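# Roll an office chair through a self-closing door into the bay

## Task

Move the office chair through the self-closing door into the other room and leave it in the yellow-taped bay so that each of its five wheels sits inside the tape and none rests on it. Before ending, wait until the door has closed. Either robot or both may do the work. At the end, release the chair and move the robots away from it. The chair must stay in place without a robot holding it. No robot may fall over or be left leaning.

## Robot and tools

ROBOTS. There are two identical Hello Robot Stretch 3 robots, r1 and r2. Each has a differential-drive base 0.33 m long and 0.34 m wide, with a passive omni wheel at the rear. A mast carries a lift, and the telescoping arm reaches out to the robot's RIGHT side. The base cannot drive sideways, so to move the gripper forward you drive the base. Turning in place pivots about the point midway between the drive wheels, 0.05 m behind the front edge. With the arm fully in and the wrist folded, the turning footprint has a radius of 0.28 m. An unfolded, level wrist sticks out past that.

FRAMES. Base frame: origin on the floor between the drive wheels, x forward, y left, z up. hand_pose is reported in this frame and marks the point where the closed fingertips meet. With all wrist joints at 0, the hand frame's x is up, y points back along the arm toward the mast, and z points to the robot's rear. Odometry frame: the base frame where the scene began. Each robot reports in its own frames, so their relative placement can only be judged from images, lidar_m, wrist_depth_mm and head_depth_mm.

execute_actions. Arguments: "actions", a list that holds one action or is empty (an empty list only returns state and images). It also takes "cameras", a list of camera names (r1_head_camera, r1_nav_camera, r1_wrist_camera, r2_head_camera, r2_nav_camera, r2_wrist_camera, or "all"). Omitted, null or ["all"] returns every camera; [] returns none. The action is an object keyed by "r1" and/or "r2". Each robot entry may contain:
- "base": exactly one of {"translate_m": d}, a straight drive of d metres measured from the base's last reported position (forward positive, range -1 to 1), or {"rotate_rad": d}, a turn in place of d radians relative to the current heading (counter-clockwise/left positive, range -3.2 to 3.2). Both are offsets, not poses.
- "joints": absolute target positions by name: lift_m 0 to 1.1 (arm height); arm_m 0 to 0.52 (extension); wrist_yaw_rad -1.345 to 4.42 (0 along the arm, positive toward the front, 3.0 folded over the base); wrist_pitch_rad -1.57 to 0.451 (0 level, negative tips fingertips down); wrist_roll_rad -2.911 to 2.911; gripper_m -0.089 to 0.179 (larger is wider; the real fingertip gap is 0.007 to 0.025 m less than this, and 0 below 0.007); head_pan_rad -3.953 to 1.73 (0 forward, positive left, -1.57 looks along the arm); head_tilt_rad -1.53 to 0.419 (negative looks down).
- "contact_limits": {"arm_m": n}, with n a motor_effort percentage from 1 to 100 at which arm motion stops with contact_stop. It also caps holding force until the next action. Too low a value stops the arm immediately.
All motions in an action start together. No action runs longer than 15 s. An unknown key or out-of-range number rejects the whole call. Anything you leave out may keep pushing toward its earlier target without showing it in the status. If a result reports a stop, later motion calls in the same reply are skipped.

wait: {"seconds": 0 to 10}. Commands nothing and returns the same output as an empty action. Use it to let the door close.
zoom_image: {"camera": name, "region": [x0, y0, x1, y1]} in pixels from the top-left of that camera's latest full image, at most 504 by 504.
finished_scene: {"scene": current scene number}. Ends the scene permanently and reports whether the goal was met.

RESULTS. base_status and joint_status describe how the last action ended. "done" for the base means the wheels turned the commanded amount, even if they slipped. "off_target" means it stopped short and may still be pushing. After contact_stop, time_out or torque_fault, the old target is dropped. A stalled arm or lift goes slack until commanded again, and a slack lift under load can sink. on_its_own covers uncommanded parts; its "held at" value is the target, not the position. motor_effort is a signed percentage with the peak in brackets. It is noisy and biased, and a positive wheel effort means pushing forward. Effort at rest that falls outside the normal range suggests a load or a push. base_odometry comes from wheel counts, so slip shows up as motion. turned_by_wheels and turned_by_imu give the turn since the last result. base_tilt gives forward and right lean in degrees, with a fixed bias of up to about 4. lidar_m lists 12 distances in 30-degree sectors, starting straight ahead and going counter-clockwise (4th left, 7th behind, 10th right), taken at 0.17 m height, range 0.15 to 12 m. "-" means nothing was seen. It misses glass and thin legs, and the robot's own parts can block sectors 5, 6, 9 and 10. wrist_depth_mm (45 to 1000) and head_depth_mm (280 to 4000) are 7x7 grids of median depths, starting at the top left.

SPEED AND WRIST. Full speed (0.30 m/s, 1.9 rad/s) needs lift_m below 0.30, arm_m below 0.03 and wrist_yaw_rad above 2.54. Otherwise the base is limited to 0.10 m/s and 0.63 rad/s. Only fold or unfold the wrist with lift_m between 0.32 and 0.95, wrist_pitch_rad -0.4 and roll near 0. Once folded, the lift may go down to 0.25. When yaw is below -0.4, keep pitch at -0.5 or lower.

GRIPPER. To grip, command a value below the object's width. To release, command at least 0.02 above the value where contact occurred. Neither the reading nor "done" confirms a grasp. Overly hard squeezes get reduced automatically.

HAZARDS. Robots pressing into each other fails the run, and the state never reports robot-robot contact. Once bases touch, even millimetres more driving is too much. Equal commands can differ by up to 2.5 cm per metre of travel, so a shared load can twist and tip a robot. Pushing with the gripper above about 0.45 m, pushing again after a contact_stop, or driving while holding something immovable can tip a robot. Snagging on furniture is riskiest when reversing. If the robot leans, undo the last move in small steps, pull the gripper free, and lower lift_m to about 0.2. The base, wrist and head never stop on contact, and prolonged strain turns a wrist servo off for 10 s. Drops, slams and hard pushes are penalised. Time passes while you think, and the robots keep holding their last command during that time.

Each tool is called as name(argument=value, ...), one argument or row to a line, values as JSON.

## Session

execute_actions(
  actions=[],
)

Scene clock: 0.00 s.
r1.base_odometry: x=+0.000 y=+0.000 heading=+0.000 (m, m, rad; r1's odometry frame)
r1.turned_by_wheels: +0.000 (rad since the last result)
r1.turned_by_imu: +0.000 (rad since the last result)
r1.base_tilt: forward=+0.1 right=+0.0 (deg)
r1.lidar_m: 2.70 4.16 1.63 2.40 3.40 1.65 0.83 0.67 0.67 0.73 1.14 2.47
r1.head_depth_mm: 1999 2557 2545 2525 2525 2505 2423 / 2019 2691 2742 2708 2715 2727 2472 / 2009 2869 2921 2938 2944 2937 2443 / 2018 3007 3158 3184 3186 3120 2488 / 2027 3035 3453 3475 3500 3463 2433 / 2035 3005 3887 3920 3835 3685 2445 / 2029 3010 - - - 3681 2456
r1.base_status: not commanded
r1.joint_positions: lift_m=+0.522 arm_m=+0.000 wrist_yaw_rad=+2.931 wrist_pitch_rad=-0.539 wrist_roll_rad=-0.008 gripper_m=+0.037 head_pan_rad=+0.018 head_tilt_rad=-0.020
r1.joint_status: not commanded
r1.motor_effort: left_wheel=+0 right_wheel=+1 lift_m=+22 arm_m=-1 wrist_yaw_rad=+0 wrist_pitch_rad=+5 wrist_roll_rad=+0 gripper_m=+0 head_pan_rad=+0 head_tilt_rad=+2 (%)
r1.hand_pose: x=+0.0221 y=+0.0577 z=+0.5084 quat_wxyz=(+0.259, +0.695, +0.117, +0.661) (m; r1's base frame)
r1.wrist_depth_mm: - - - - - - - / - - - - - - - / - - - - - - - / 944 - 954 946 962 967 989 / 803 787 835 813 835 826 851 / 695 701 - 715 729 722 732 / 616 626 - 630 628 637 640
r2.base_odometry: x=+0.000 y=+0.000 heading=+0.000 (m, m, rad; r2's odometry frame)
r2.turned_by_wheels: +0.000 (rad since the last result)
r2.turned_by_imu: +0.000 (rad since the last result)
r2.base_tilt: forward=+1.8 right=-1.1 (deg)
r2.lidar_m: 2.39 2.26 1.74 3.52 2.54 2.44 2.28 1.63 1.56 1.61 2.18 2.31
r2.head_depth_mm: 2028 2204 2193 2189 2172 2195 2178 / 2034 2283 2298 2295 2294 2288 2257 / 2059 2401 2402 2411 2409 2400 2325 / 2073 2536 2528 2503 2498 2514 2408 / 2065 2653 2651 2662 2642 2643 2398 / 2078 2777 2796 2802 2776 2773 2400 / 2090 2977 2942 2977 2901 2918 2205
r2.base_status: not commanded
r2.joint_positions: lift_m=+0.597 arm_m=+0.000 wrist_yaw_rad=+2.835 wrist_pitch_rad=-0.370 wrist_roll_rad=+0.013 gripper_m=+0.037 head_pan_rad=+0.005 head_tilt_rad=+0.007
r2.joint_status: not commanded
r2.motor_effort: left_wheel=+0 right_wheel=+0 lift_m=+27 arm_m=+0 wrist_yaw_rad=-1 wrist_pitch_rad=+6 wrist_roll_rad=+0 gripper_m=-1 head_pan_rad=+0 head_tilt_rad=+3 (%)
r2.hand_pose: x=+0.0483 y=+0.0745 z=+0.6208 quat_wxyz=(+0.235, +0.711, +0.021, +0.663) (m; r2's base frame)
r2.wrist_depth_mm: - - - - - - - / - - - - - - - / - - - - - - - / - - - - - - - / - - - - - - - / 882 - 956 918 936 950 922 / 759 - 766 781 758 786 799
pictures: r1_head_camera (sideways: a quarter turn clockwise sets it upright), r1_nav_camera (sideways: a quarter turn counterclockwise sets it upright), r1_wrist_camera, r2_head_camera (sideways: a quarter turn clockwise sets it upright), r2_nav_camera (sideways: a quarter turn counterclockwise sets it upright), r2_wrist_camera
Images, in order (width x height): r1_head_camera 896x504, r1_nav_camera 672x504, r1_wrist_camera 644x364, r2_head_camera 896x504, r2_nav_camera 672x504, r2_wrist_camera 644x364.

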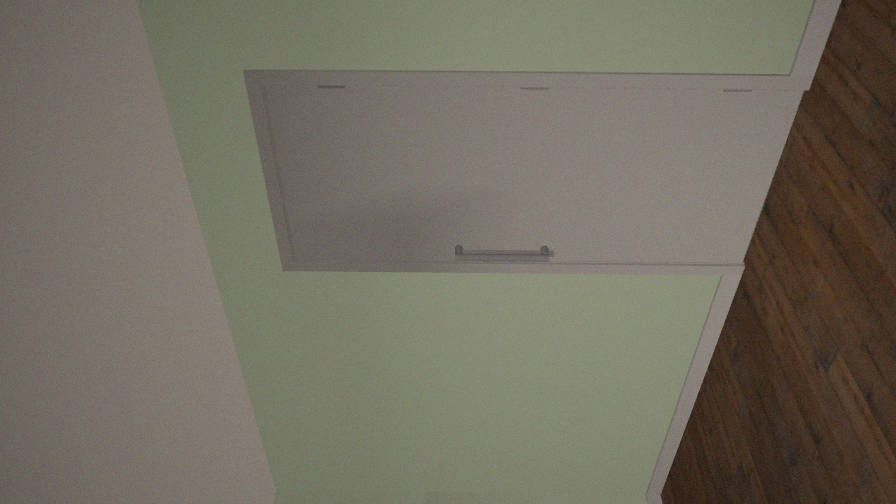

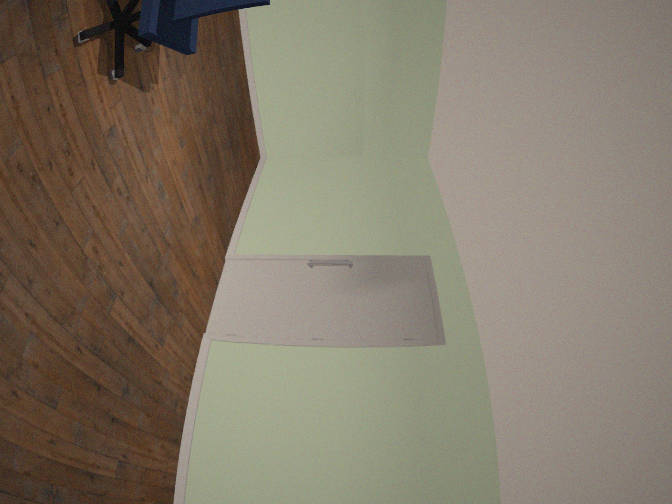

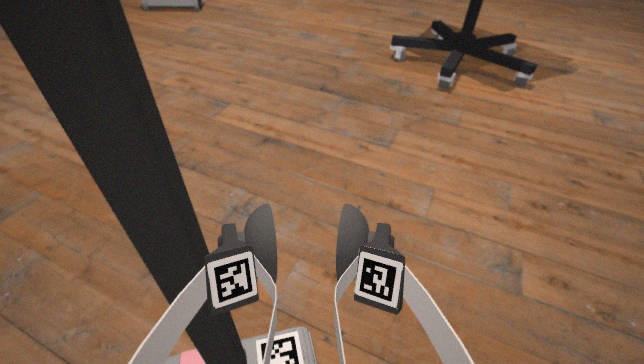

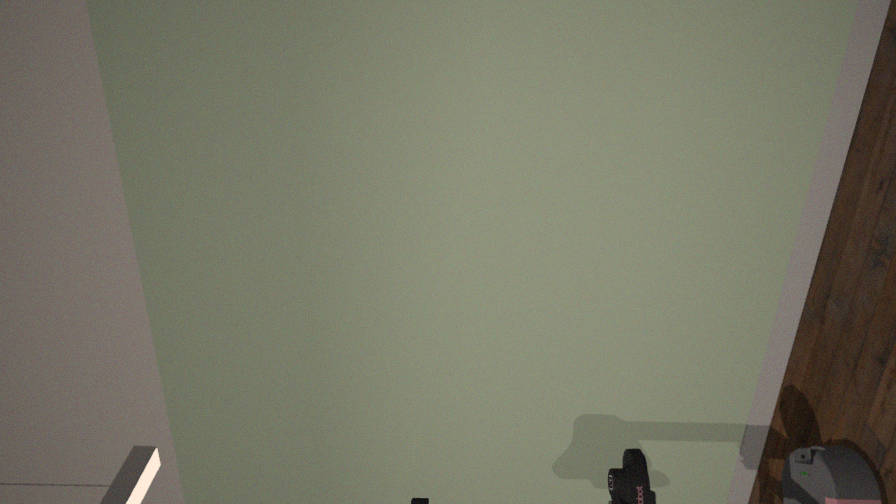

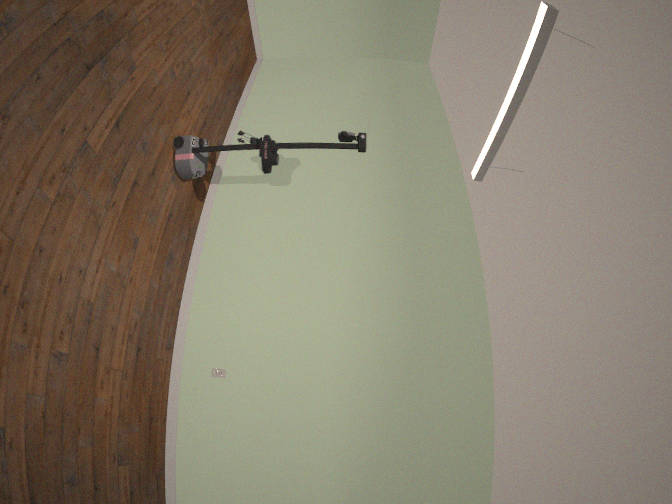

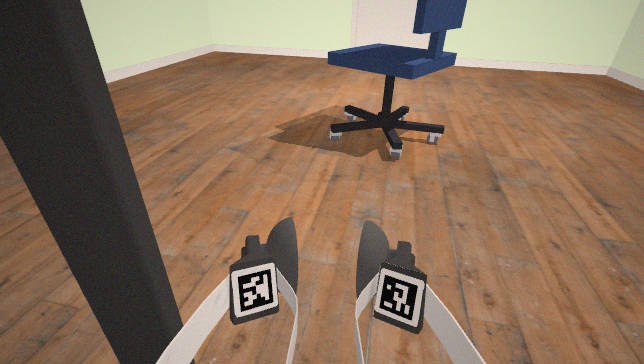

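execute_actions(
  actions=[
    {"r1":{"base":{"rotate_rad":0.22},"joints":{"lift_m":0.27,"wrist_pitch_rad":-0.4}},"r2":{"joints":{"lift_m":0.27,"head_pan_rad":1.3,"head_tilt_rad":-0.4}}},
  ],
  cameras=[],
)

execute_actions(
  actions=[
    {"r1":{"base":{"translate_m":1}}},
  ],
  cameras=[],
)

execute_actions(
  actions=[
    {"r1":{"base":{"translate_m":1}}},
  ],
  cameras=[],
)

execute_actions(
  actions=[
    {"r1":{"base":{"translate_m":0.8}}},
  ],
  cameras=[],
)

execute_actions(
  actions=[
    {"r1":{"base":{"rotate_rad":-0.89},"joints":{"lift_m":0.85,"head_tilt_rad":-0.5}}},
  ],
  cameras=[],
)

execute_actions(
  actions=[
    {"r1":{"joints":{"wrist_yaw_rad":1.57,"wrist_pitch_rad":0,"gripper_m":0.15}}},
  ],
)

Scene clock: 4.33 s.
r1.base_odometry: x=+0.000 y=+0.000 heading=+0.220 (m, m, rad; r1's odometry frame)
r1.turned_by_wheels: +0.220 (rad since the last result)
r1.turned_by_imu: +0.222 (rad since the last result)
r1.base_tilt: forward=+0.1 right=+0.1 (deg)
r1.lidar_m: 3.08 1.63 4.15 2.41 3.37 1.12 0.73 0.67 0.67 0.83 1.69 2.49
r1.head_depth_mm: 1987 2778 2876 2870 2871 2837 2477 / 2017 2963 3162 3189 3165 3142 2458 / 2011 2997 3563 3577 3604 3495 2482 / 2021 3018 - - - 3745 2443 / 2017 3045 - - - 3758 2449 / 2020 3022 - - - 3724 2456 / 2025 3066 - - - 3743 2424
r1.base_status: done
r1.joint_positions: lift_m=+0.270 arm_m=+0.000 wrist_yaw_rad=+2.931 wrist_pitch_rad=-0.420 wrist_roll_rad=-0.008 gripper_m=+0.037 head_pan_rad=+0.018 head_tilt_rad=-0.020
r1.joint_status: all done
r1.motor_effort: left_wheel=-4(9) right_wheel=+3(6) lift_m=+17(19) arm_m=-2(1) wrist_yaw_rad=+0(1) wrist_pitch_rad=+7(8) wrist_roll_rad=+0(0) gripper_m=+0(1) head_pan_rad=+0(0) head_tilt_rad=+1(2) (%)
r1.hand_pose: x=+0.0256 y=+0.0739 z=+0.2824 quat_wxyz=(+0.219, +0.700, +0.075, +0.675) (m; r1's base frame)
r1.wrist_depth_mm: - - - - - - - / - - - - - - - / 806 894 887 890 898 914 933 / 663 - 686 691 700 708 716 / 558 - 583 567 586 578 582 / 464 - - 482 494 487 486 / - - - 416 418 422 425
r2.base_odometry: x=+0.000 y=+0.000 heading=+0.000 (m, m, rad; r2's odometry frame)
r2.turned_by_wheels: +0.000 (rad since the last result)
r2.turned_by_imu: +0.001 (rad since the last result)
r2.base_tilt: forward=+1.7 right=-1.0 (deg)
r2.lidar_m: 2.38 2.29 1.74 3.52 2.54 2.44 2.27 1.63 1.56 1.61 2.18 2.31
r2.head_depth_mm: 3580 3730 1665 1700 2257 1809 1474 / 3637 3832 - 1909 1969 1764 1473 / 3673 3921 - 3267 1972 1788 1461 / 3740 - - 3275 2235 1787 1460 / 3777 - - 3243 2304 1768 1447 / 3917 - - 3185 2288 1770 1445 / 3944 - - 3165 2272 1754 1438
r2.base_status: not commanded
r2.joint_positions: lift_m=+0.271 arm_m=+0.000 wrist_yaw_rad=+2.835 wrist_pitch_rad=-0.370 wrist_roll_rad=+0.013 gripper_m=+0.037 head_pan_rad=+1.293 head_tilt_rad=-0.395
r2.joint_status: all done
r2.motor_effort: left_wheel=+0(1) right_wheel=+1(0) lift_m=+10(22) arm_m=+0(0) wrist_yaw_rad=+0(1) wrist_pitch_rad=+6(6) wrist_roll_rad=+0(1) gripper_m=-1(0) head_pan_rad=+4(52) head_tilt_rad=-1(19) (%)
r2.hand_pose: x=+0.0483 y=+0.0745 z=+0.2943 quat_wxyz=(+0.235, +0.711, +0.021, +0.663) (m; r2's base frame)
r2.wrist_depth_mm: - - - - - - - / - - - - - - - / - - - - - - - / - 770 775 787 787 801 818 / 599 624 612 631 639 627 631 / 497 - 517 512 524 518 519 / 439 - - 436 422 442 448
pictures: none
No camera images: the call's "cameras" was empty. Leave "cameras" out to get every camera's image.

Scene clock: 9.27 s.
r1.base_odometry: x=+0.976 y=+0.218 heading=+0.220 (m, m, rad; r1's odometry frame)
r1.turned_by_wheels: +0.000 (rad since the last result)
r1.turned_by_imu: +0.001 (rad since the last result)
r1.base_tilt: forward=+0.1 right=+0.1 (deg)
r1.lidar_m: 2.29 3.33 1.05 1.05 2.51 2.44 1.58 1.45 1.47 1.82 1.84 1.85
r1.head_depth_mm: 2001 2151 2147 2150 2141 2120 2123 / 1986 2402 2380 2363 2355 2336 2310 / 2018 2619 2663 2666 2660 2635 2477 / 2036 2886 2966 3052 2996 3020 2465 / 2018 3044 3469 3542 3475 3425 2440 / 2038 3026 3520 3552 3579 3456 2437 / 2008 3009 3335 3295 3327 3292 2452
r1.base_status: done
r1.joint_positions: lift_m=+0.270 arm_m=+0.000 wrist_yaw_rad=+2.931 wrist_pitch_rad=-0.420 wrist_roll_rad=-0.008 gripper_m=+0.037 head_pan_rad=+0.018 head_tilt_rad=-0.020
r1.joint_status: not commanded
r1.motor_effort: left_wheel=-4(11) right_wheel=+3(9) lift_m=+17(17) arm_m=-1(1) wrist_yaw_rad=+0(2) wrist_pitch_rad=+7(7) wrist_roll_rad=+0(0) gripper_m=+0(1) head_pan_rad=+0(0) head_tilt_rad=+2(1) (%)
r1.hand_pose: x=+0.0256 y=+0.0740 z=+0.2826 quat_wxyz=(+0.219, +0.700, +0.075, +0.675) (m; r1's base frame)
r1.wrist_depth_mm: - - - - - - - / - - - - - - - / 802 898 878 887 913 913 918 / 668 - 691 687 703 706 722 / 550 - 578 564 582 580 580 / 472 - - 476 493 486 492 / - - - 416 422 422 423
r2.base_odometry: x=+0.000 y=+0.000 heading=+0.000 (m, m, rad; r2's odometry frame)
r2.turned_by_wheels: +0.000 (rad since the last result)
r2.turned_by_imu: +0.001 (rad since the last result)
r2.base_tilt: forward=+1.9 right=-1.1 (deg)
r2.lidar_m: 2.38 2.39 1.74 3.53 2.55 2.44 2.27 1.64 1.56 1.62 2.17 2.31
r2.head_depth_mm: 3579 3795 1671 1701 2275 1816 1472 / 3612 3871 - 1897 1957 1772 1465 / 3688 3880 - 3301 1966 1801 1460 / 3782 - - 3286 2226 1786 1462 / 3821 - - 3210 2298 1775 1457 / 3846 - - 3199 2308 1754 1448 / 3932 - - 3203 2247 1751 1442
r2.base_status: not commanded
r2.joint_positions: lift_m=+0.271 arm_m=+0.000 wrist_yaw_rad=+2.835 wrist_pitch_rad=-0.370 wrist_roll_rad=+0.013 gripper_m=+0.037 head_pan_rad=+1.293 head_tilt_rad=-0.395
r2.joint_status: not commanded
r2.motor_effort: left_wheel=+0(0) right_wheel=+0(1) lift_m=+10(9) arm_m=+0(0) wrist_yaw_rad=-1(1) wrist_pitch_rad=+6(6) wrist_roll_rad=+1(0) gripper_m=+0(1) head_pan_rad=+5(4) head_tilt_rad=-1(2) (%)
r2.hand_pose: x=+0.0483 y=+0.0745 z=+0.2943 quat_wxyz=(+0.235, +0.711, +0.021, +0.663) (m; r2's base frame)
r2.wrist_depth_mm: - - - - - - - / - - - - - - - / - - - - - - - / - 767 789 774 797 793 809 / 596 622 614 648 632 624 636 / 503 - 524 507 521 512 522 / 438 - - 434 424 438 443
pictures: none
No camera images: the call's "cameras" was empty. Leave "cameras" out to get every camera's image.

Scene clock: 14.20 s.
r1.base_odometry: x=+1.952 y=+0.436 heading=+0.220 (m, m, rad; r1's odometry frame)
r1.turned_by_wheels: +0.000 (rad since the last result)
r1.turned_by_imu: +0.001 (rad since the last result)
r1.base_tilt: forward=+0.1 right=+0.1 (deg)
r1.lidar_m: 1.53 2.54 2.56 3.19 3.01 3.74 2.45 2.24 2.05 1.33 1.22 1.23
r1.head_depth_mm: 1414 1413 1415 1404 1398 1399 1393 / 1567 1566 1567 1558 1549 1551 1543 / 1759 1750 1753 1750 1748 1745 1721 / 1906 1996 1995 1977 1980 1959 1943 / 2016 2335 2299 2297 2279 2272 2227 / 2005 2663 2657 2647 2626 2626 2435 / 2017 2541 2577 2551 2526 2533 2421
r1.base_status: done
r1.joint_positions: lift_m=+0.270 arm_m=+0.000 wrist_yaw_rad=+2.931 wrist_pitch_rad=-0.420 wrist_roll_rad=-0.008 gripper_m=+0.037 head_pan_rad=+0.018 head_tilt_rad=-0.020
r1.joint_status: not commanded
r1.motor_effort: left_wheel=-4(10) right_wheel=+3(8) lift_m=+17(17) arm_m=-1(2) wrist_yaw_rad=+0(1) wrist_pitch_rad=+7(7) wrist_roll_rad=+0(0) gripper_m=+0(1) head_pan_rad=+0(0) head_tilt_rad=+2(1) (%)
r1.hand_pose: x=+0.0256 y=+0.0740 z=+0.2826 quat_wxyz=(+0.219, +0.700, +0.075, +0.675) (m; r1's base frame)
r1.wrist_depth_mm: - - - - - - - / - - - - - - - / 807 899 889 895 906 917 927 / 673 - 688 698 697 707 714 / 551 - 582 563 580 583 582 / 472 - - 482 491 489 491 / - - - 418 417 425 428
r2.base_odometry: x=+0.000 y=+0.000 heading=+0.000 (m, m, rad; r2's odometry frame)
r2.turned_by_wheels: +0.000 (rad since the last result)
r2.turned_by_imu: +0.001 (rad since the last result)
r2.base_tilt: forward=+1.8 right=-1.0 (deg)
r2.lidar_m: 2.39 3.23 1.74 3.52 2.55 2.43 2.27 1.63 1.56 1.62 2.18 2.31
r2.head_depth_mm: 3587 3782 1672 1700 2264 1821 1474 / 3603 3832 - 1905 1961 1766 1466 / 3699 3939 - 3299 1979 1788 1466 / 3734 - - 3307 2214 1782 1455 / 3786 - - 3226 2298 1777 1459 / 3824 - - 3228 2281 1768 1444 / 3934 - - 3191 2256 1760 1438
r2.base_status: not commanded
r2.joint_positions: lift_m=+0.271 arm_m=+0.000 wrist_yaw_rad=+2.835 wrist_pitch_rad=-0.370 wrist_roll_rad=+0.013 gripper_m=+0.037 head_pan_rad=+1.293 head_tilt_rad=-0.395
r2.joint_status: not commanded
r2.motor_effort: left_wheel=+0(0) right_wheel=+0(0) lift_m=+10(9) arm_m=+0(0) wrist_yaw_rad=+0(1) wrist_pitch_rad=+6(6) wrist_roll_rad=+0(1) gripper_m=-1(0) head_pan_rad=+4(4) head_tilt_rad=-2(2) (%)
r2.hand_pose: x=+0.0483 y=+0.0745 z=+0.2943 quat_wxyz=(+0.235, +0.711, +0.021, +0.663) (m; r2's base frame)
r2.wrist_depth_mm: - - - - - - - / - - - - - - - / - - - - - - - / - 760 764 783 791 801 818 / 598 618 611 646 644 625 634 / 497 - 521 514 524 515 519 / 436 - - 436 422 439 438
pictures: none
No camera images: the call's "cameras" was empty. Leave "cameras" out to get every camera's image.

Scene clock: 18.57 s.
r1.base_odometry: x=+2.733 y=+0.610 heading=+0.219 (m, m, rad; r1's odometry frame)
r1.turned_by_wheels: +0.000 (rad since the last result)
r1.turned_by_imu: +0.001 (rad since the last result)
r1.base_tilt: forward=+0.0 right=+0.0 (deg)
r1.lidar_m: 0.90 1.85 1.92 2.38 3.47 1.82 3.13 2.87 1.19 0.79 0.71 0.73
r1.head_depth_mm: 828 825 821 819 817 815 814 / 915 913 910 907 903 907 899 / 1025 1022 1019 1021 1010 1013 1007 / 1168 1170 1164 1156 1146 1148 1147 / 1352 1356 1335 1332 1334 1329 1322 / 1623 1609 1595 1593 1583 1571 1562 / 1836 1871 1890 1867 1860 1851 1851
r1.base_status: done
r1.joint_positions: lift_m=+0.270 arm_m=+0.000 wrist_yaw_rad=+2.931 wrist_pitch_rad=-0.420 wrist_roll_rad=-0.008 gripper_m=+0.037 head_pan_rad=+0.018 head_tilt_rad=-0.020
r1.joint_status: not commanded
r1.motor_effort: left_wheel=-4(10) right_wheel=+3(9) lift_m=+17(17) arm_m=-1(1) wrist_yaw_rad=+0(1) wrist_pitch_rad=+7(7) wrist_roll_rad=+0(0) gripper_m=+0(0) head_pan_rad=+0(0) head_tilt_rad=+1(1) (%)
r1.hand_pose: x=+0.0256 y=+0.0740 z=+0.2826 quat_wxyz=(+0.219, +0.700, +0.075, +0.675) (m; r1's base frame)
r1.wrist_depth_mm: - - - - - - - / - - - - - - - / 814 875 888 903 930 929 933 / 676 - 691 688 701 699 724 / 558 - 580 563 583 580 580 / 466 - - 480 494 486 495 / - - - 418 419 419 426
r2.base_odometry: x=+0.000 y=+0.000 heading=+0.000 (m, m, rad; r2's odometry frame)
r2.turned_by_wheels: +0.000 (rad since the last result)
r2.turned_by_imu: +0.001 (rad since the last result)
r2.base_tilt: forward=+1.8 right=-1.1 (deg)
r2.lidar_m: 2.38 3.21 1.74 3.52 2.55 2.43 2.28 1.63 1.57 1.62 2.17 2.31
r2.head_depth_mm: 3543 3766 1667 1692 2256 1817 1471 / 3605 3865 - 1904 1954 1765 1465 / 3682 3898 - 3298 1967 1805 1459 / 3687 - - 3262 2226 1782 1458 / 3792 - - 3236 2284 1768 1450 / 3905 - - 3218 2265 1768 1447 / 3938 - - 3154 2252 1755 1440
r2.base_status: not commanded
r2.joint_positions: lift_m=+0.271 arm_m=+0.000 wrist_yaw_rad=+2.835 wrist_pitch_rad=-0.370 wrist_roll_rad=+0.013 gripper_m=+0.037 head_pan_rad=+1.293 head_tilt_rad=-0.395
r2.joint_status: not commanded
r2.motor_effort: left_wheel=+0(0) right_wheel=+0(2) lift_m=+9(9) arm_m=+0(0) wrist_yaw_rad=+0(0) wrist_pitch_rad=+6(6) wrist_roll_rad=+0(0) gripper_m=+0(1) head_pan_rad=+4(4) head_tilt_rad=-1(2) (%)
r2.hand_pose: x=+0.0483 y=+0.0745 z=+0.2943 quat_wxyz=(+0.235, +0.711, +0.021, +0.663) (m; r2's base frame)
r2.wrist_depth_mm: - - - - - - - / - - - - - - - / - - - - - - - / - 769 784 787 785 804 804 / 602 624 613 638 636 636 636 / 494 - 524 507 524 517 521 / 439 - - 436 424 441 438
pictures: none
No camera images: the call's "cameras" was empty. Leave "cameras" out to get every camera's image.

Scene clock: 24.67 s.
r1.base_odometry: x=+2.733 y=+0.610 heading=-0.670 (m, m, rad; r1's odometry frame)
r1.turned_by_wheels: -0.890 (rad since the last result)
r1.turned_by_imu: -0.901 (rad since the last result)
r1.base_tilt: forward=+0.1 right=+0.1 (deg)
r1.lidar_m: 0.71 0.75 1.04 1.91 1.99 2.75 3.48 1.82 2.96 2.67 1.01 0.75
r1.head_depth_mm: 569 611 670 739 811 902 1009 / 583 621 664 712 817 906 1021 / 579 627 674 741 816 910 1026 / 589 632 686 740 819 909 1025 / 589 638 687 751 829 921 1039 / 591 638 690 756 830 930 1048 / 595 641 694 760 840 932 1048
r1.base_status: done
r1.joint_positions: lift_m=+0.850 arm_m=+0.000 wrist_yaw_rad=+2.931 wrist_pitch_rad=-0.419 wrist_roll_rad=-0.008 gripper_m=+0.037 head_pan_rad=+0.018 head_tilt_rad=-0.494
r1.joint_status: all done
r1.motor_effort: left_wheel=+4(15) right_wheel=-2(6) lift_m=+26(24) arm_m=+0(1) wrist_yaw_rad=-1(1) wrist_pitch_rad=+7(7) wrist_roll_rad=+0(0) gripper_m=+0(0) head_pan_rad=+0(0) head_tilt_rad=-1(30) (%)
r1.hand_pose: x=+0.0256 y=+0.0740 z=+0.8620 quat_wxyz=(+0.219, +0.700, +0.075, +0.675) (m; r1's base frame)
r1.wrist_depth_mm: - - - - - 905 681 / - - - - - 929 690 / - - - - - 970 703 / - - - - - 977 705 / - - - - - 999 722 / - - - - - - 735 / 988 - - - - 983 753
r2.base_odometry: x=+0.000 y=+0.000 heading=+0.000 (m, m, rad; r2's odometry frame)
r2.turned_by_wheels: +0.000 (rad since the last result)
r2.turned_by_imu: +0.001 (rad since the last result)
r2.base_tilt: forward=+1.8 right=-1.1 (deg)
r2.lidar_m: 2.39 3.22 1.74 3.51 2.55 2.44 2.27 1.63 1.56 1.62 2.18 2.30
r2.head_depth_mm: 3559 3807 1668 1699 2278 1822 1474 / 3573 3786 - 1904 1952 1772 1473 / 3691 3882 - 3277 1963 1807 1459 / 3736 3957 - 3277 2223 1784 1450 / 3811 - - 3231 2295 1773 1447 / 3896 - - 3228 2287 1764 1438 / 3913 - - 3177 2261 1753 1443
r2.base_status: not commanded
r2.joint_positions: lift_m=+0.271 arm_m=+0.000 wrist_yaw_rad=+2.835 wrist_pitch_rad=-0.370 wrist_roll_rad=+0.013 gripper_m=+0.037 head_pan_rad=+1.293 head_tilt_rad=-0.395
r2.joint_status: not commanded
r2.motor_effort: left_wheel=+0(0) right_wheel=+0(1) lift_m=+10(9) arm_m=+0(0) wrist_yaw_rad=-1(0) wrist_pitch_rad=+6(6) wrist_roll_rad=+0(0) gripper_m=+1(1) head_pan_rad=+4(4) head_tilt_rad=-2(1) (%)
r2.hand_pose: x=+0.0483 y=+0.0745 z=+0.2943 quat_wxyz=(+0.235, +0.711, +0.021, +0.663) (m; r2's base frame)
r2.wrist_depth_mm: - - - - - - - / - - - - - - - / - - - - - - - / - 784 780 790 798 801 801 / 603 616 613 649 639 626 639 / 497 - 520 510 523 519 518 / 439 - - 431 426 440 440
pictures: none
No camera images: the call's "cameras" was empty. Leave "cameras" out to get every camera's image.

Scene clock: 26.33 s.
r1.base_odometry: x=+2.733 y=+0.610 heading=-0.670 (m, m, rad; r1's odometry frame)
r1.turned_by_wheels: +0.000 (rad since the last result)
r1.turned_by_imu: +0.000 (rad since the last result)
r1.base_tilt: forward=+0.1 right=+0.1 (deg)
r1.lidar_m: 0.71 0.75 1.04 1.91 1.98 2.76 3.48 1.83 2.97 2.66 1.01 0.75
r1.head_depth_mm: 570 611 668 736 810 902 1010 / 584 621 663 713 817 909 1013 / 578 625 676 739 814 907 1024 / 588 632 685 744 814 910 1030 / 587 635 690 752 828 923 1038 / 591 639 693 755 833 922 1041 / 594 642 694 757 837 929 1053
r1.base_status: not commanded
r1.joint_positions: lift_m=+0.850 arm_m=+0.000 wrist_yaw_rad=+1.572 wrist_pitch_rad=-0.024 wrist_roll_rad=-0.008 gripper_m=+0.150 head_pan_rad=+0.018 head_tilt_rad=-0.494
r1.joint_status: all done
r1.motor_effort: left_wheel=+4(4) right_wheel=-2(2) lift_m=+27(26) arm_m=-1(1) wrist_yaw_rad=-2(1) wrist_pitch_rad=+9(8) wrist_roll_rad=+0(0) gripper_m=+1(87) head_pan_rad=+0(1) head_tilt_rad=-3(3) (%)
r1.hand_pose: x=+0.2342 y=-0.1449 z=+0.9582 quat_wxyz=(+0.508, +0.504, -0.491, +0.496) (m; r1's base frame)
r1.wrist_depth_mm: 586 585 583 595 603 604 611 / 608 610 611 615 624 625 632 / 629 638 628 634 644 650 646 / 650 652 657 660 673 674 672 / 677 674 676 691 702 694 709 / 704 716 705 708 718 - 727 / 739 748 730 745 761 762 774
r2.base_odometry: x=+0.000 y=+0.000 heading=+0.000 (m, m, rad; r2's odometry frame)
r2.turned_by_wheels: +0.000 (rad since the last result)
r2.turned_by_imu: +0.000 (rad since the last result)
r2.base_tilt: forward=+1.9 right=-1.1 (deg)
r2.lidar_m: 2.38 3.23 1.74 3.52 2.54 2.43 2.27 1.63 1.56 1.62 2.17 2.31
r2.head_depth_mm: 3532 3753 1666 1704 2255 1815 1469 / 3611 3828 - 1915 1952 1766 1466 / 3658 3916 - 3272 1973 1807 1466 / 3750 3938 - 3280 2215 1784 1458 / 3826 - - 3240 2305 1780 1444 / 3860 - - 3227 2289 1779 1445 / 3916 - - 3179 2260 1758 1440
r2.base_status: not commanded
r2.joint_positions: lift_m=+0.271 arm_m=+0.000 wrist_yaw_rad=+2.835 wrist_pitch_rad=-0.370 wrist_roll_rad=+0.013 gripper_m=+0.037 head_pan_rad=+1.293 head_tilt_rad=-0.395
r2.joint_status: not commanded
r2.motor_effort: left_wheel=-1(0) right_wheel=+0(0) lift_m=+10(9) arm_m=+0(0) wrist_yaw_rad=+0(1) wrist_pitch_rad=+6(6) wrist_roll_rad=+0(0) gripper_m=+1(1) head_pan_rad=+4(4) head_tilt_rad=-1(1) (%)
r2.hand_pose: x=+0.0483 y=+0.0745 z=+0.2943 quat_wxyz=(+0.235, +0.711, +0.021, +0.663) (m; r2's base frame)
r2.wrist_depth_mm: - - - - - - - / - - - - - - - / - - - - - - - / - 767 779 773 792 795 806 / 606 615 606 652 633 626 636 / 496 - 521 514 521 514 518 / 433 - - 435 423 438 438
pictures: r1_head_camera (sideways: a quarter turn clockwise sets it upright), r1_nav_camera (sideways: a quarter turn counterclockwise sets it upright), r1_wrist_camera, r2_head_camera (sideways: a quarter turn clockwise sets it upright), r2_nav_camera (sideways: a quarter turn counterclockwise sets it upright), r2_wrist_camera
Images, in order (width x height): r1_head_camera 896x504, r1_nav_camera 672x504, r1_wrist_camera 644x364, r2_head_camera 896x504, r2_nav_camera 672x504, r2_wrist_camera 644x364.

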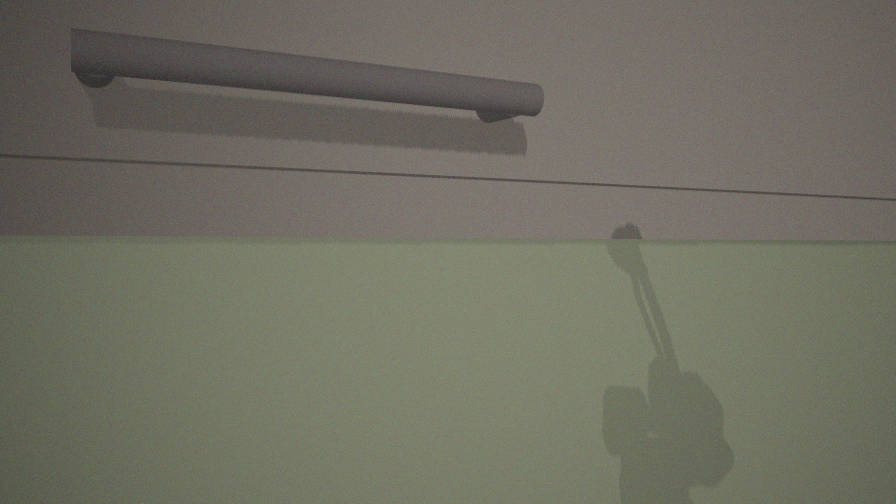

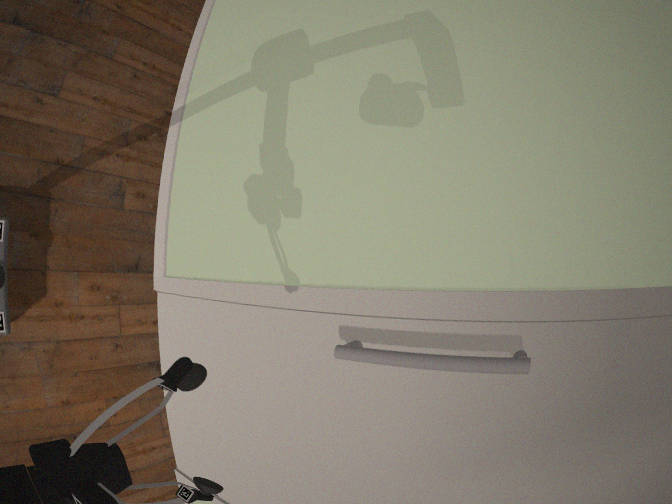

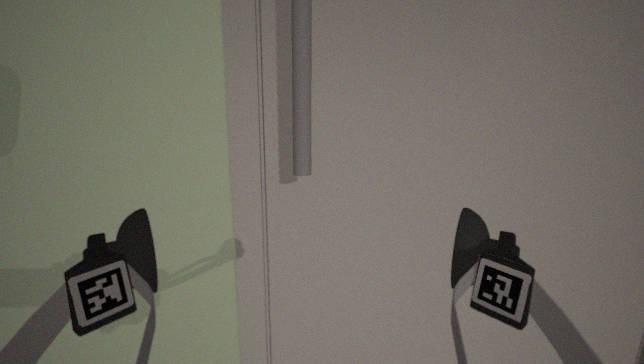

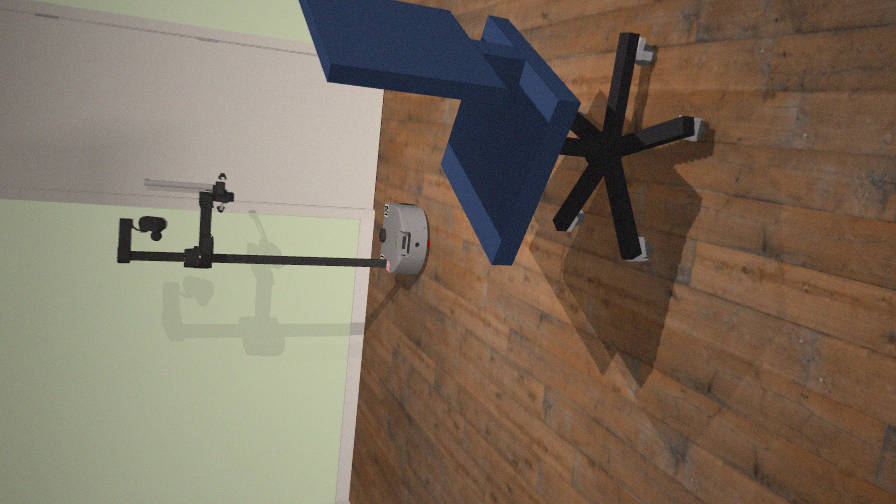

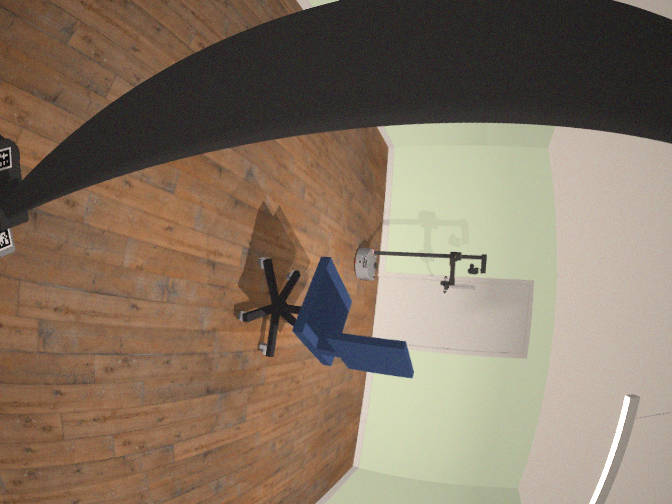

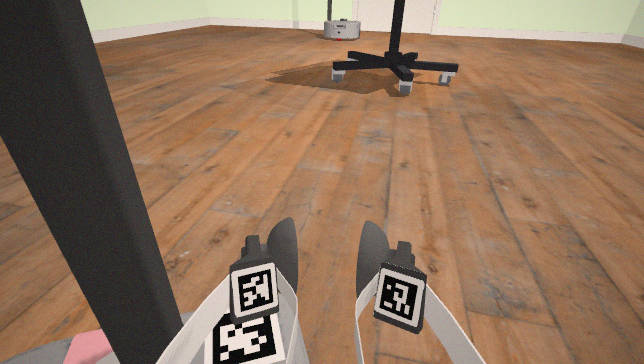

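execute_actions(
  actions=[
    {"r1":{"base":{"translate_m":0.44},"joints":{"lift_m":0.88}},"r2":{"base":{"rotate_rad":1.22},"joints":{"head_pan_rad":0,"lift_m":0.35}}},
  ],
  cameras=["r1_wrist_camera"],
)

execute_actions(
  actions=[
    {"r1":{"joints":{"gripper_m":-0.02}},"r2":{"joints":{"wrist_yaw_rad":1.57,"gripper_m":0.17}}},
  ],
  cameras=["r1_wrist_camera"],
)

execute_actions(
  actions=[
    {"r1":{"base":{"translate_m":-0.15},"joints":{"arm_m":0.012,"head_tilt_rad":-1.0,"head_pan_rad":-0.6}},"r2":{"base":{"translate_m":0.5},"joints":{"wrist_pitch_rad":0,"lift_m":0.18}}},
  ],
  cameras=["r1_wrist_camera","r1_nav_camera","r2_head_camera","r2_wrist_camera"],
)

Scene clock: 32.30 s.
r1.base_odometry: x=+3.078 y=+0.336 heading=-0.670 (m, m, rad; r1's odometry frame)
r1.turned_by_wheels: +0.000 (rad since the last result)
r1.turned_by_imu: +0.000 (rad since the last result)
r1.base_tilt: forward=+0.1 right=+0.0 (deg)
r1.lidar_m: 0.27 0.29 0.41 1.17 1.98 2.74 2.25 4.04 2.98 0.98 0.39 0.29
r1.head_depth_mm: - - - - 285 307 345 / - - - - - 303 340 / - - - - - 294 329 / - - - - 288 306 342 / - - - - 287 313 353 / - - - - 289 315 356 / - - - - 289 317 359
r1.base_status: done
r1.joint_positions: lift_m=+0.880 arm_m=+0.000 wrist_yaw_rad=+1.572 wrist_pitch_rad=-0.022 wrist_roll_rad=-0.008 gripper_m=+0.150 head_pan_rad=+0.018 head_tilt_rad=-0.494
r1.joint_status: all done
r1.motor_effort: left_wheel=+4(11) right_wheel=-2(3) lift_m=+27(25) arm_m=-1(1) wrist_yaw_rad=-1(2) wrist_pitch_rad=+8(9) wrist_roll_rad=+0(0) gripper_m=+1(1) head_pan_rad=-1(0) head_tilt_rad=-3(3) (%)
r1.hand_pose: x=+0.2343 y=-0.1449 z=+0.9886 quat_wxyz=(+0.508, +0.504, -0.492, +0.497) (m; r1's base frame)
r1.wrist_depth_mm: 169 179 181 182 185 186 188 / 174 179 187 189 192 193 194 / 182 184 194 195 200 201 201 / 189 191 201 203 207 208 209 / 197 208 210 210 215 215 218 / 216 212 218 218 223 - 227 / 226 214 228 227 233 237 236
r2.base_odometry: x=+0.000 y=+0.000 heading=+1.220 (m, m, rad; r2's odometry frame)
r2.turned_by_wheels: +1.220 (rad since the last result)
r2.turned_by_imu: +1.203 (rad since the last result)
r2.base_tilt: forward=+1.9 right=-1.0 (deg)
r2.lidar_m: 1.75 3.01 2.45 2.44 1.95 1.58 1.56 1.71 2.33 2.31 2.53 3.91
r2.head_depth_mm: 3559 3757 - 3194 2341 1814 1465 / 3624 3826 - 1616 2092 1805 1468 / 3614 3880 - 2111 1989 1793 1466 / 3654 3879 - 3255 2213 1783 1451 / 3730 - - 3232 2283 1779 1454 / 3763 - - 3172 2283 1776 1443 / 3813 - - 3184 2264 1759 1438
r2.base_status: done
r2.joint_positions: lift_m=+0.349 arm_m=+0.000 wrist_yaw_rad=+2.835 wrist_pitch_rad=-0.371 wrist_roll_rad=+0.013 gripper_m=+0.037 head_pan_rad=+0.007 head_tilt_rad=-0.396
r2.joint_status: all done
r2.motor_effort: left_wheel=-4(13) right_wheel=+4(8) lift_m=+40(42) arm_m=+0(0) wrist_yaw_rad=+0(1) wrist_pitch_rad=+6(6) wrist_roll_rad=+1(1) gripper_m=+1(1) head_pan_rad=-4(53) head_tilt_rad=+0(1) (%)
r2.hand_pose: x=+0.0482 y=+0.0744 z=+0.3726 quat_wxyz=(+0.236, +0.711, +0.021, +0.663) (m; r2's base frame)
r2.wrist_depth_mm: - - - - - - - / - - - - - - - / - - - - - - - / - 925 915 922 966 951 944 / 720 725 731 757 759 752 757 / 596 - 624 603 629 620 617 / 506 - 516 517 508 525 527
pictures: r1_wrist_camera
Images, in order (width x height): r1_wrist_camera 644x364.

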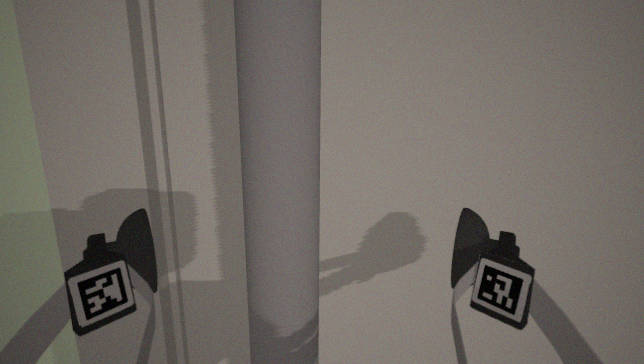

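Scene clock: 34.50 s.
r1.base_odometry: x=+3.078 y=+0.336 heading=-0.670 (m, m, rad; r1's odometry frame)
r1.turned_by_wheels: +0.000 (rad since the last result)
r1.turned_by_imu: +0.000 (rad since the last result)
r1.base_tilt: forward=+0.1 right=+0.1 (deg)
r1.lidar_m: 0.27 0.29 0.41 1.17 1.98 2.75 2.26 4.04 2.97 0.98 0.39 0.29
r1.head_depth_mm: - - - - - 299 336 / - - - - - 300 338 / - - - - - 293 328 / - - - - 288 306 342 / - - - - 288 313 353 / - - - - 289 315 356 / - - - - 289 317 359
r1.base_status: not commanded
r1.joint_positions: lift_m=+0.880 arm_m=+0.000 wrist_yaw_rad=+1.594 wrist_pitch_rad=-0.022 wrist_roll_rad=-0.008 gripper_m=-0.019 head_pan_rad=+0.018 head_tilt_rad=-0.494
r1.joint_status: all done
r1.on_its_own: wrist_yaw_rad is at rest, and its effort (-19) is outside its rest range (-12 to +12)
r1.motor_effort: left_wheel=+9(9) right_wheel=-9(9) lift_m=+26(27) arm_m=-2(1) wrist_yaw_rad=-19(21) wrist_pitch_rad=+7(8) wrist_roll_rad=+0(0) gripper_m=-22(100) head_pan_rad=+0(0) head_tilt_rad=-3(3) (%)
r1.hand_pose: x=+0.2342 y=-0.1394 z=+0.9886 quat_wxyz=(+0.502, +0.509, -0.486, +0.502) (m; r1's base frame)
r1.wrist_depth_mm: 172 174 178 107 179 181 181 / 178 179 184 110 186 187 187 / 187 185 191 115 193 193 193 / 202 193 198 119 200 200 201 / 210 198 205 122 208 208 209 / 221 206 214 126 215 216 216 / 230 214 225 136 225 227 227
r2.base_odometry: x=+0.000 y=+0.000 heading=+1.220 (m, m, rad; r2's odometry frame)
r2.turned_by_wheels: +0.000 (rad since the last result)
r2.turned_by_imu: +0.000 (rad since the last result)
r2.base_tilt: forward=+1.8 right=-1.1 (deg)
r2.lidar_m: 1.74 3.01 2.46 2.44 1.94 1.58 1.56 1.71 2.32 2.31 2.53 3.92
r2.head_depth_mm: 3582 3803 - 3170 2362 1808 1474 / 3596 3831 - 1613 2075 1796 1473 / 3628 3872 - 2117 1978 1795 1462 / 3715 3903 - 3281 2209 1785 1453 / 3729 - - 3217 2298 1783 1448 / 3775 - - 3195 2279 1764 1446 / 3823 - - 3174 2252 1757 1435
r2.base_status: not commanded
r2.joint_positions: lift_m=+0.349 arm_m=+0.000 wrist_yaw_rad=+1.573 wrist_pitch_rad=-0.371 wrist_roll_rad=+0.013 gripper_m=+0.170 head_pan_rad=+0.007 head_tilt_rad=-0.396
r2.joint_status: all done
r2.motor_effort: left_wheel=-4(4) right_wheel=+4(4) lift_m=+40(41) arm_m=+0(0) wrist_yaw_rad=-3(4) wrist_pitch_rad=+6(6) wrist_roll_rad=+0(0) gripper_m=+0(84) head_pan_rad=-4(4) head_tilt_rad=-1(3) (%)
r2.hand_pose: x=+0.2087 y=-0.1446 z=+0.3726 quat_wxyz=(+0.581, +0.586, -0.402, +0.396) (m; r2's base frame)
r2.wrist_depth_mm: - - - - - - - / - - - - - - - / - - - - - - - / 919 924 919 930 940 960 963 / 705 750 733 736 738 748 757 / 595 598 606 605 609 615 623 / 497 500 513 518 518 519 537
pictures: r1_wrist_camera
Images, in order (width x height): r1_wrist_camera 644x364.

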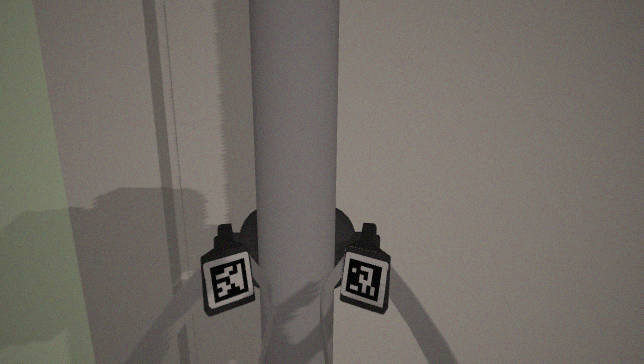

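Scene clock: 40.70 s.
r1.base_odometry: x=+2.960 y=+0.430 heading=-0.670 (m, m, rad; r1's odometry frame)
r1.turned_by_wheels: +0.000 (rad since the last result)
r1.turned_by_imu: -0.001 (rad since the last result)
r1.base_tilt: forward=+0.1 right=+0.0 (deg)
r1.lidar_m: 0.28 0.45 0.62 1.81 1.98 2.75 2.11 4.04 2.97 1.58 0.43 0.27
r1.head_depth_mm: 397 496 662 988 - - 1123 / 354 425 542 743 1021 1220 1125 / - - 307 365 849 1216 1127 / 290 323 371 419 663 990 1128 / - 301 350 425 540 951 1132 / - 286 313 384 832 1108 1131 / - - 556 609 719 959 1124
r1.base_status: done
r1.joint_positions: lift_m=+0.880 arm_m=+0.012 wrist_yaw_rad=+1.565 wrist_pitch_rad=-0.022 wrist_roll_rad=-0.008 gripper_m=-0.019 head_pan_rad=-0.593 head_tilt_rad=-0.988
r1.joint_status: all done
r1.motor_effort: left_wheel=+2(6) right_wheel=-5(13) lift_m=+27(26) arm_m=+1(6) wrist_yaw_rad=+2(22) wrist_pitch_rad=+8(8) wrist_roll_rad=+0(0) gripper_m=-21(24) head_pan_rad=-4(32) head_tilt_rad=-6(33) (%)
r1.hand_pose: x=+0.2343 y=-0.1585 z=+0.9886 quat_wxyz=(+0.509, +0.502, -0.494, +0.495) (m; r1's base frame)
r1.wrist_depth_mm: 315 169 171 107 196 210 224 / 329 317 178 111 203 218 235 / 336 334 184 115 211 228 245 / 352 349 190 119 220 236 256 / 363 362 195 123 231 247 270 / 376 378 - 129 243 259 283 / 395 395 213 136 249 271 299
r2.base_odometry: x=+0.172 y=+0.469 heading=+1.220 (m, m, rad; r2's odometry frame)
r2.turned_by_wheels: +0.000 (rad since the last result)
r2.turned_by_imu: +0.001 (rad since the last result)
r2.base_tilt: forward=+1.9 right=-1.1 (deg)
r2.lidar_m: 1.25 2.93 2.38 2.36 2.55 2.08 2.06 2.26 2.40 2.39 2.62 3.76
r2.head_depth_mm: 3167 3347 3584 1023 1138 1706 1475 / 3145 3361 3628 3349 1497 1232 1431 / 3117 3297 3572 3294 1491 1501 1457 / 3197 3459 3668 3276 1480 1676 1450 / 3304 3494 3733 3248 2306 1777 1451 / 3319 3544 3845 3211 2283 1769 1443 / 3334 3591 3882 3178 2261 1765 1438
r2.base_status: done
r2.joint_positions: lift_m=+0.181 arm_m=+0.000 wrist_yaw_rad=+1.573 wrist_pitch_rad=-0.026 wrist_roll_rad=+0.013 gripper_m=+0.170 head_pan_rad=+0.007 head_tilt_rad=-0.396
r2.joint_status: all done
r2.motor_effort: left_wheel=-4(6) right_wheel=+4(8) lift_m=+10(36) arm_m=+0(0) wrist_yaw_rad=-2(2) wrist_pitch_rad=+11(11) wrist_roll_rad=+1(1) gripper_m=+0(0) head_pan_rad=-5(4) head_tilt_rad=-1(1) (%)
r2.hand_pose: x=+0.2342 y=-0.1445 z=+0.2887 quat_wxyz=(+0.503, +0.510, -0.496, +0.491) (m; r2's base frame)
r2.wrist_depth_mm: - - - - - - - / - - - - 959 - - / - - - - - - - / - - - - - - - / 928 - 979 - 930 - - / 668 660 672 684 697 704 735 / 480 502 512 517 528 531 560
pictures: r1_nav_camera (sideways: a quarter turn counterclockwise sets it upright), r1_wrist_camera, r2_head_camera (sideways: a quarter turn clockwise sets it upright), r2_wrist_camera
Images, in order (width x height): r1_nav_camera 672x504, r1_wrist_camera 644x364, r2_head_camera 896x504, r2_wrist_camera 644x364.

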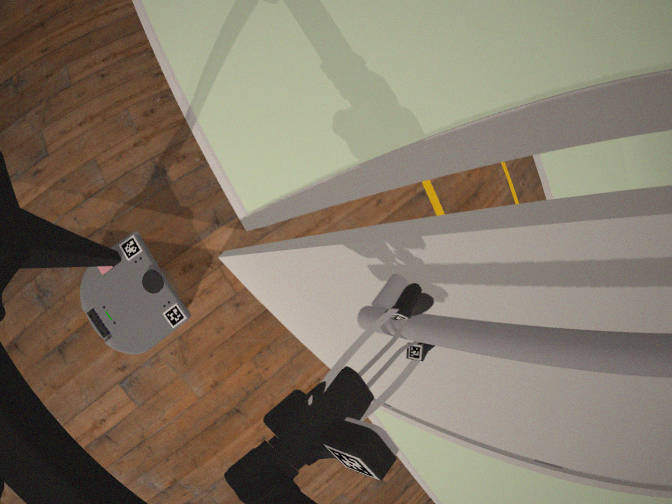

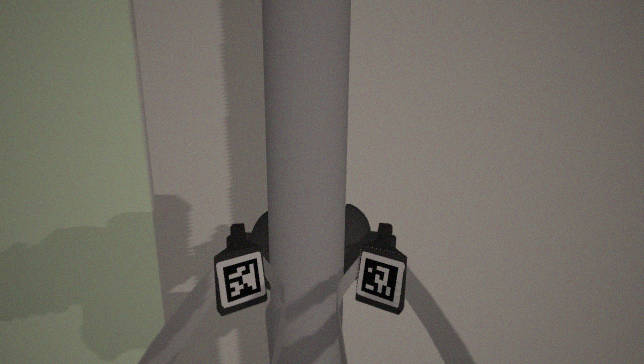

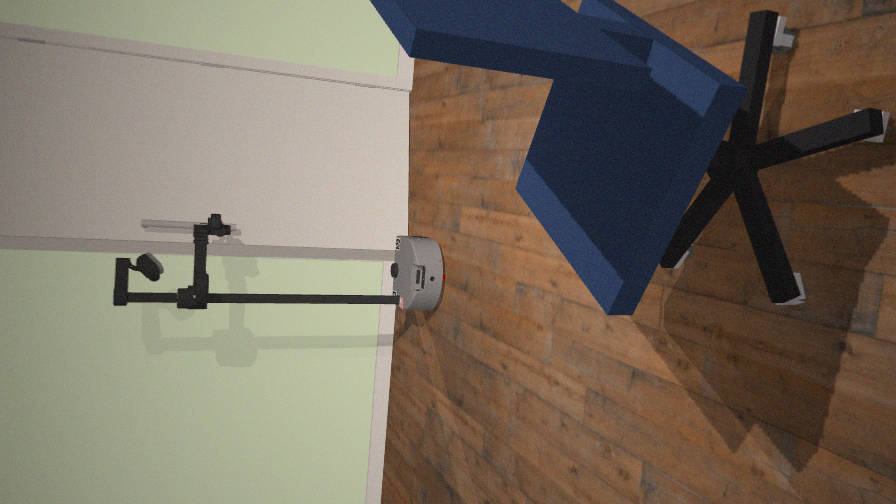

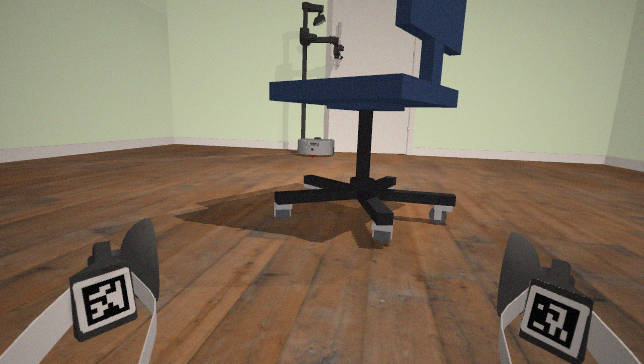

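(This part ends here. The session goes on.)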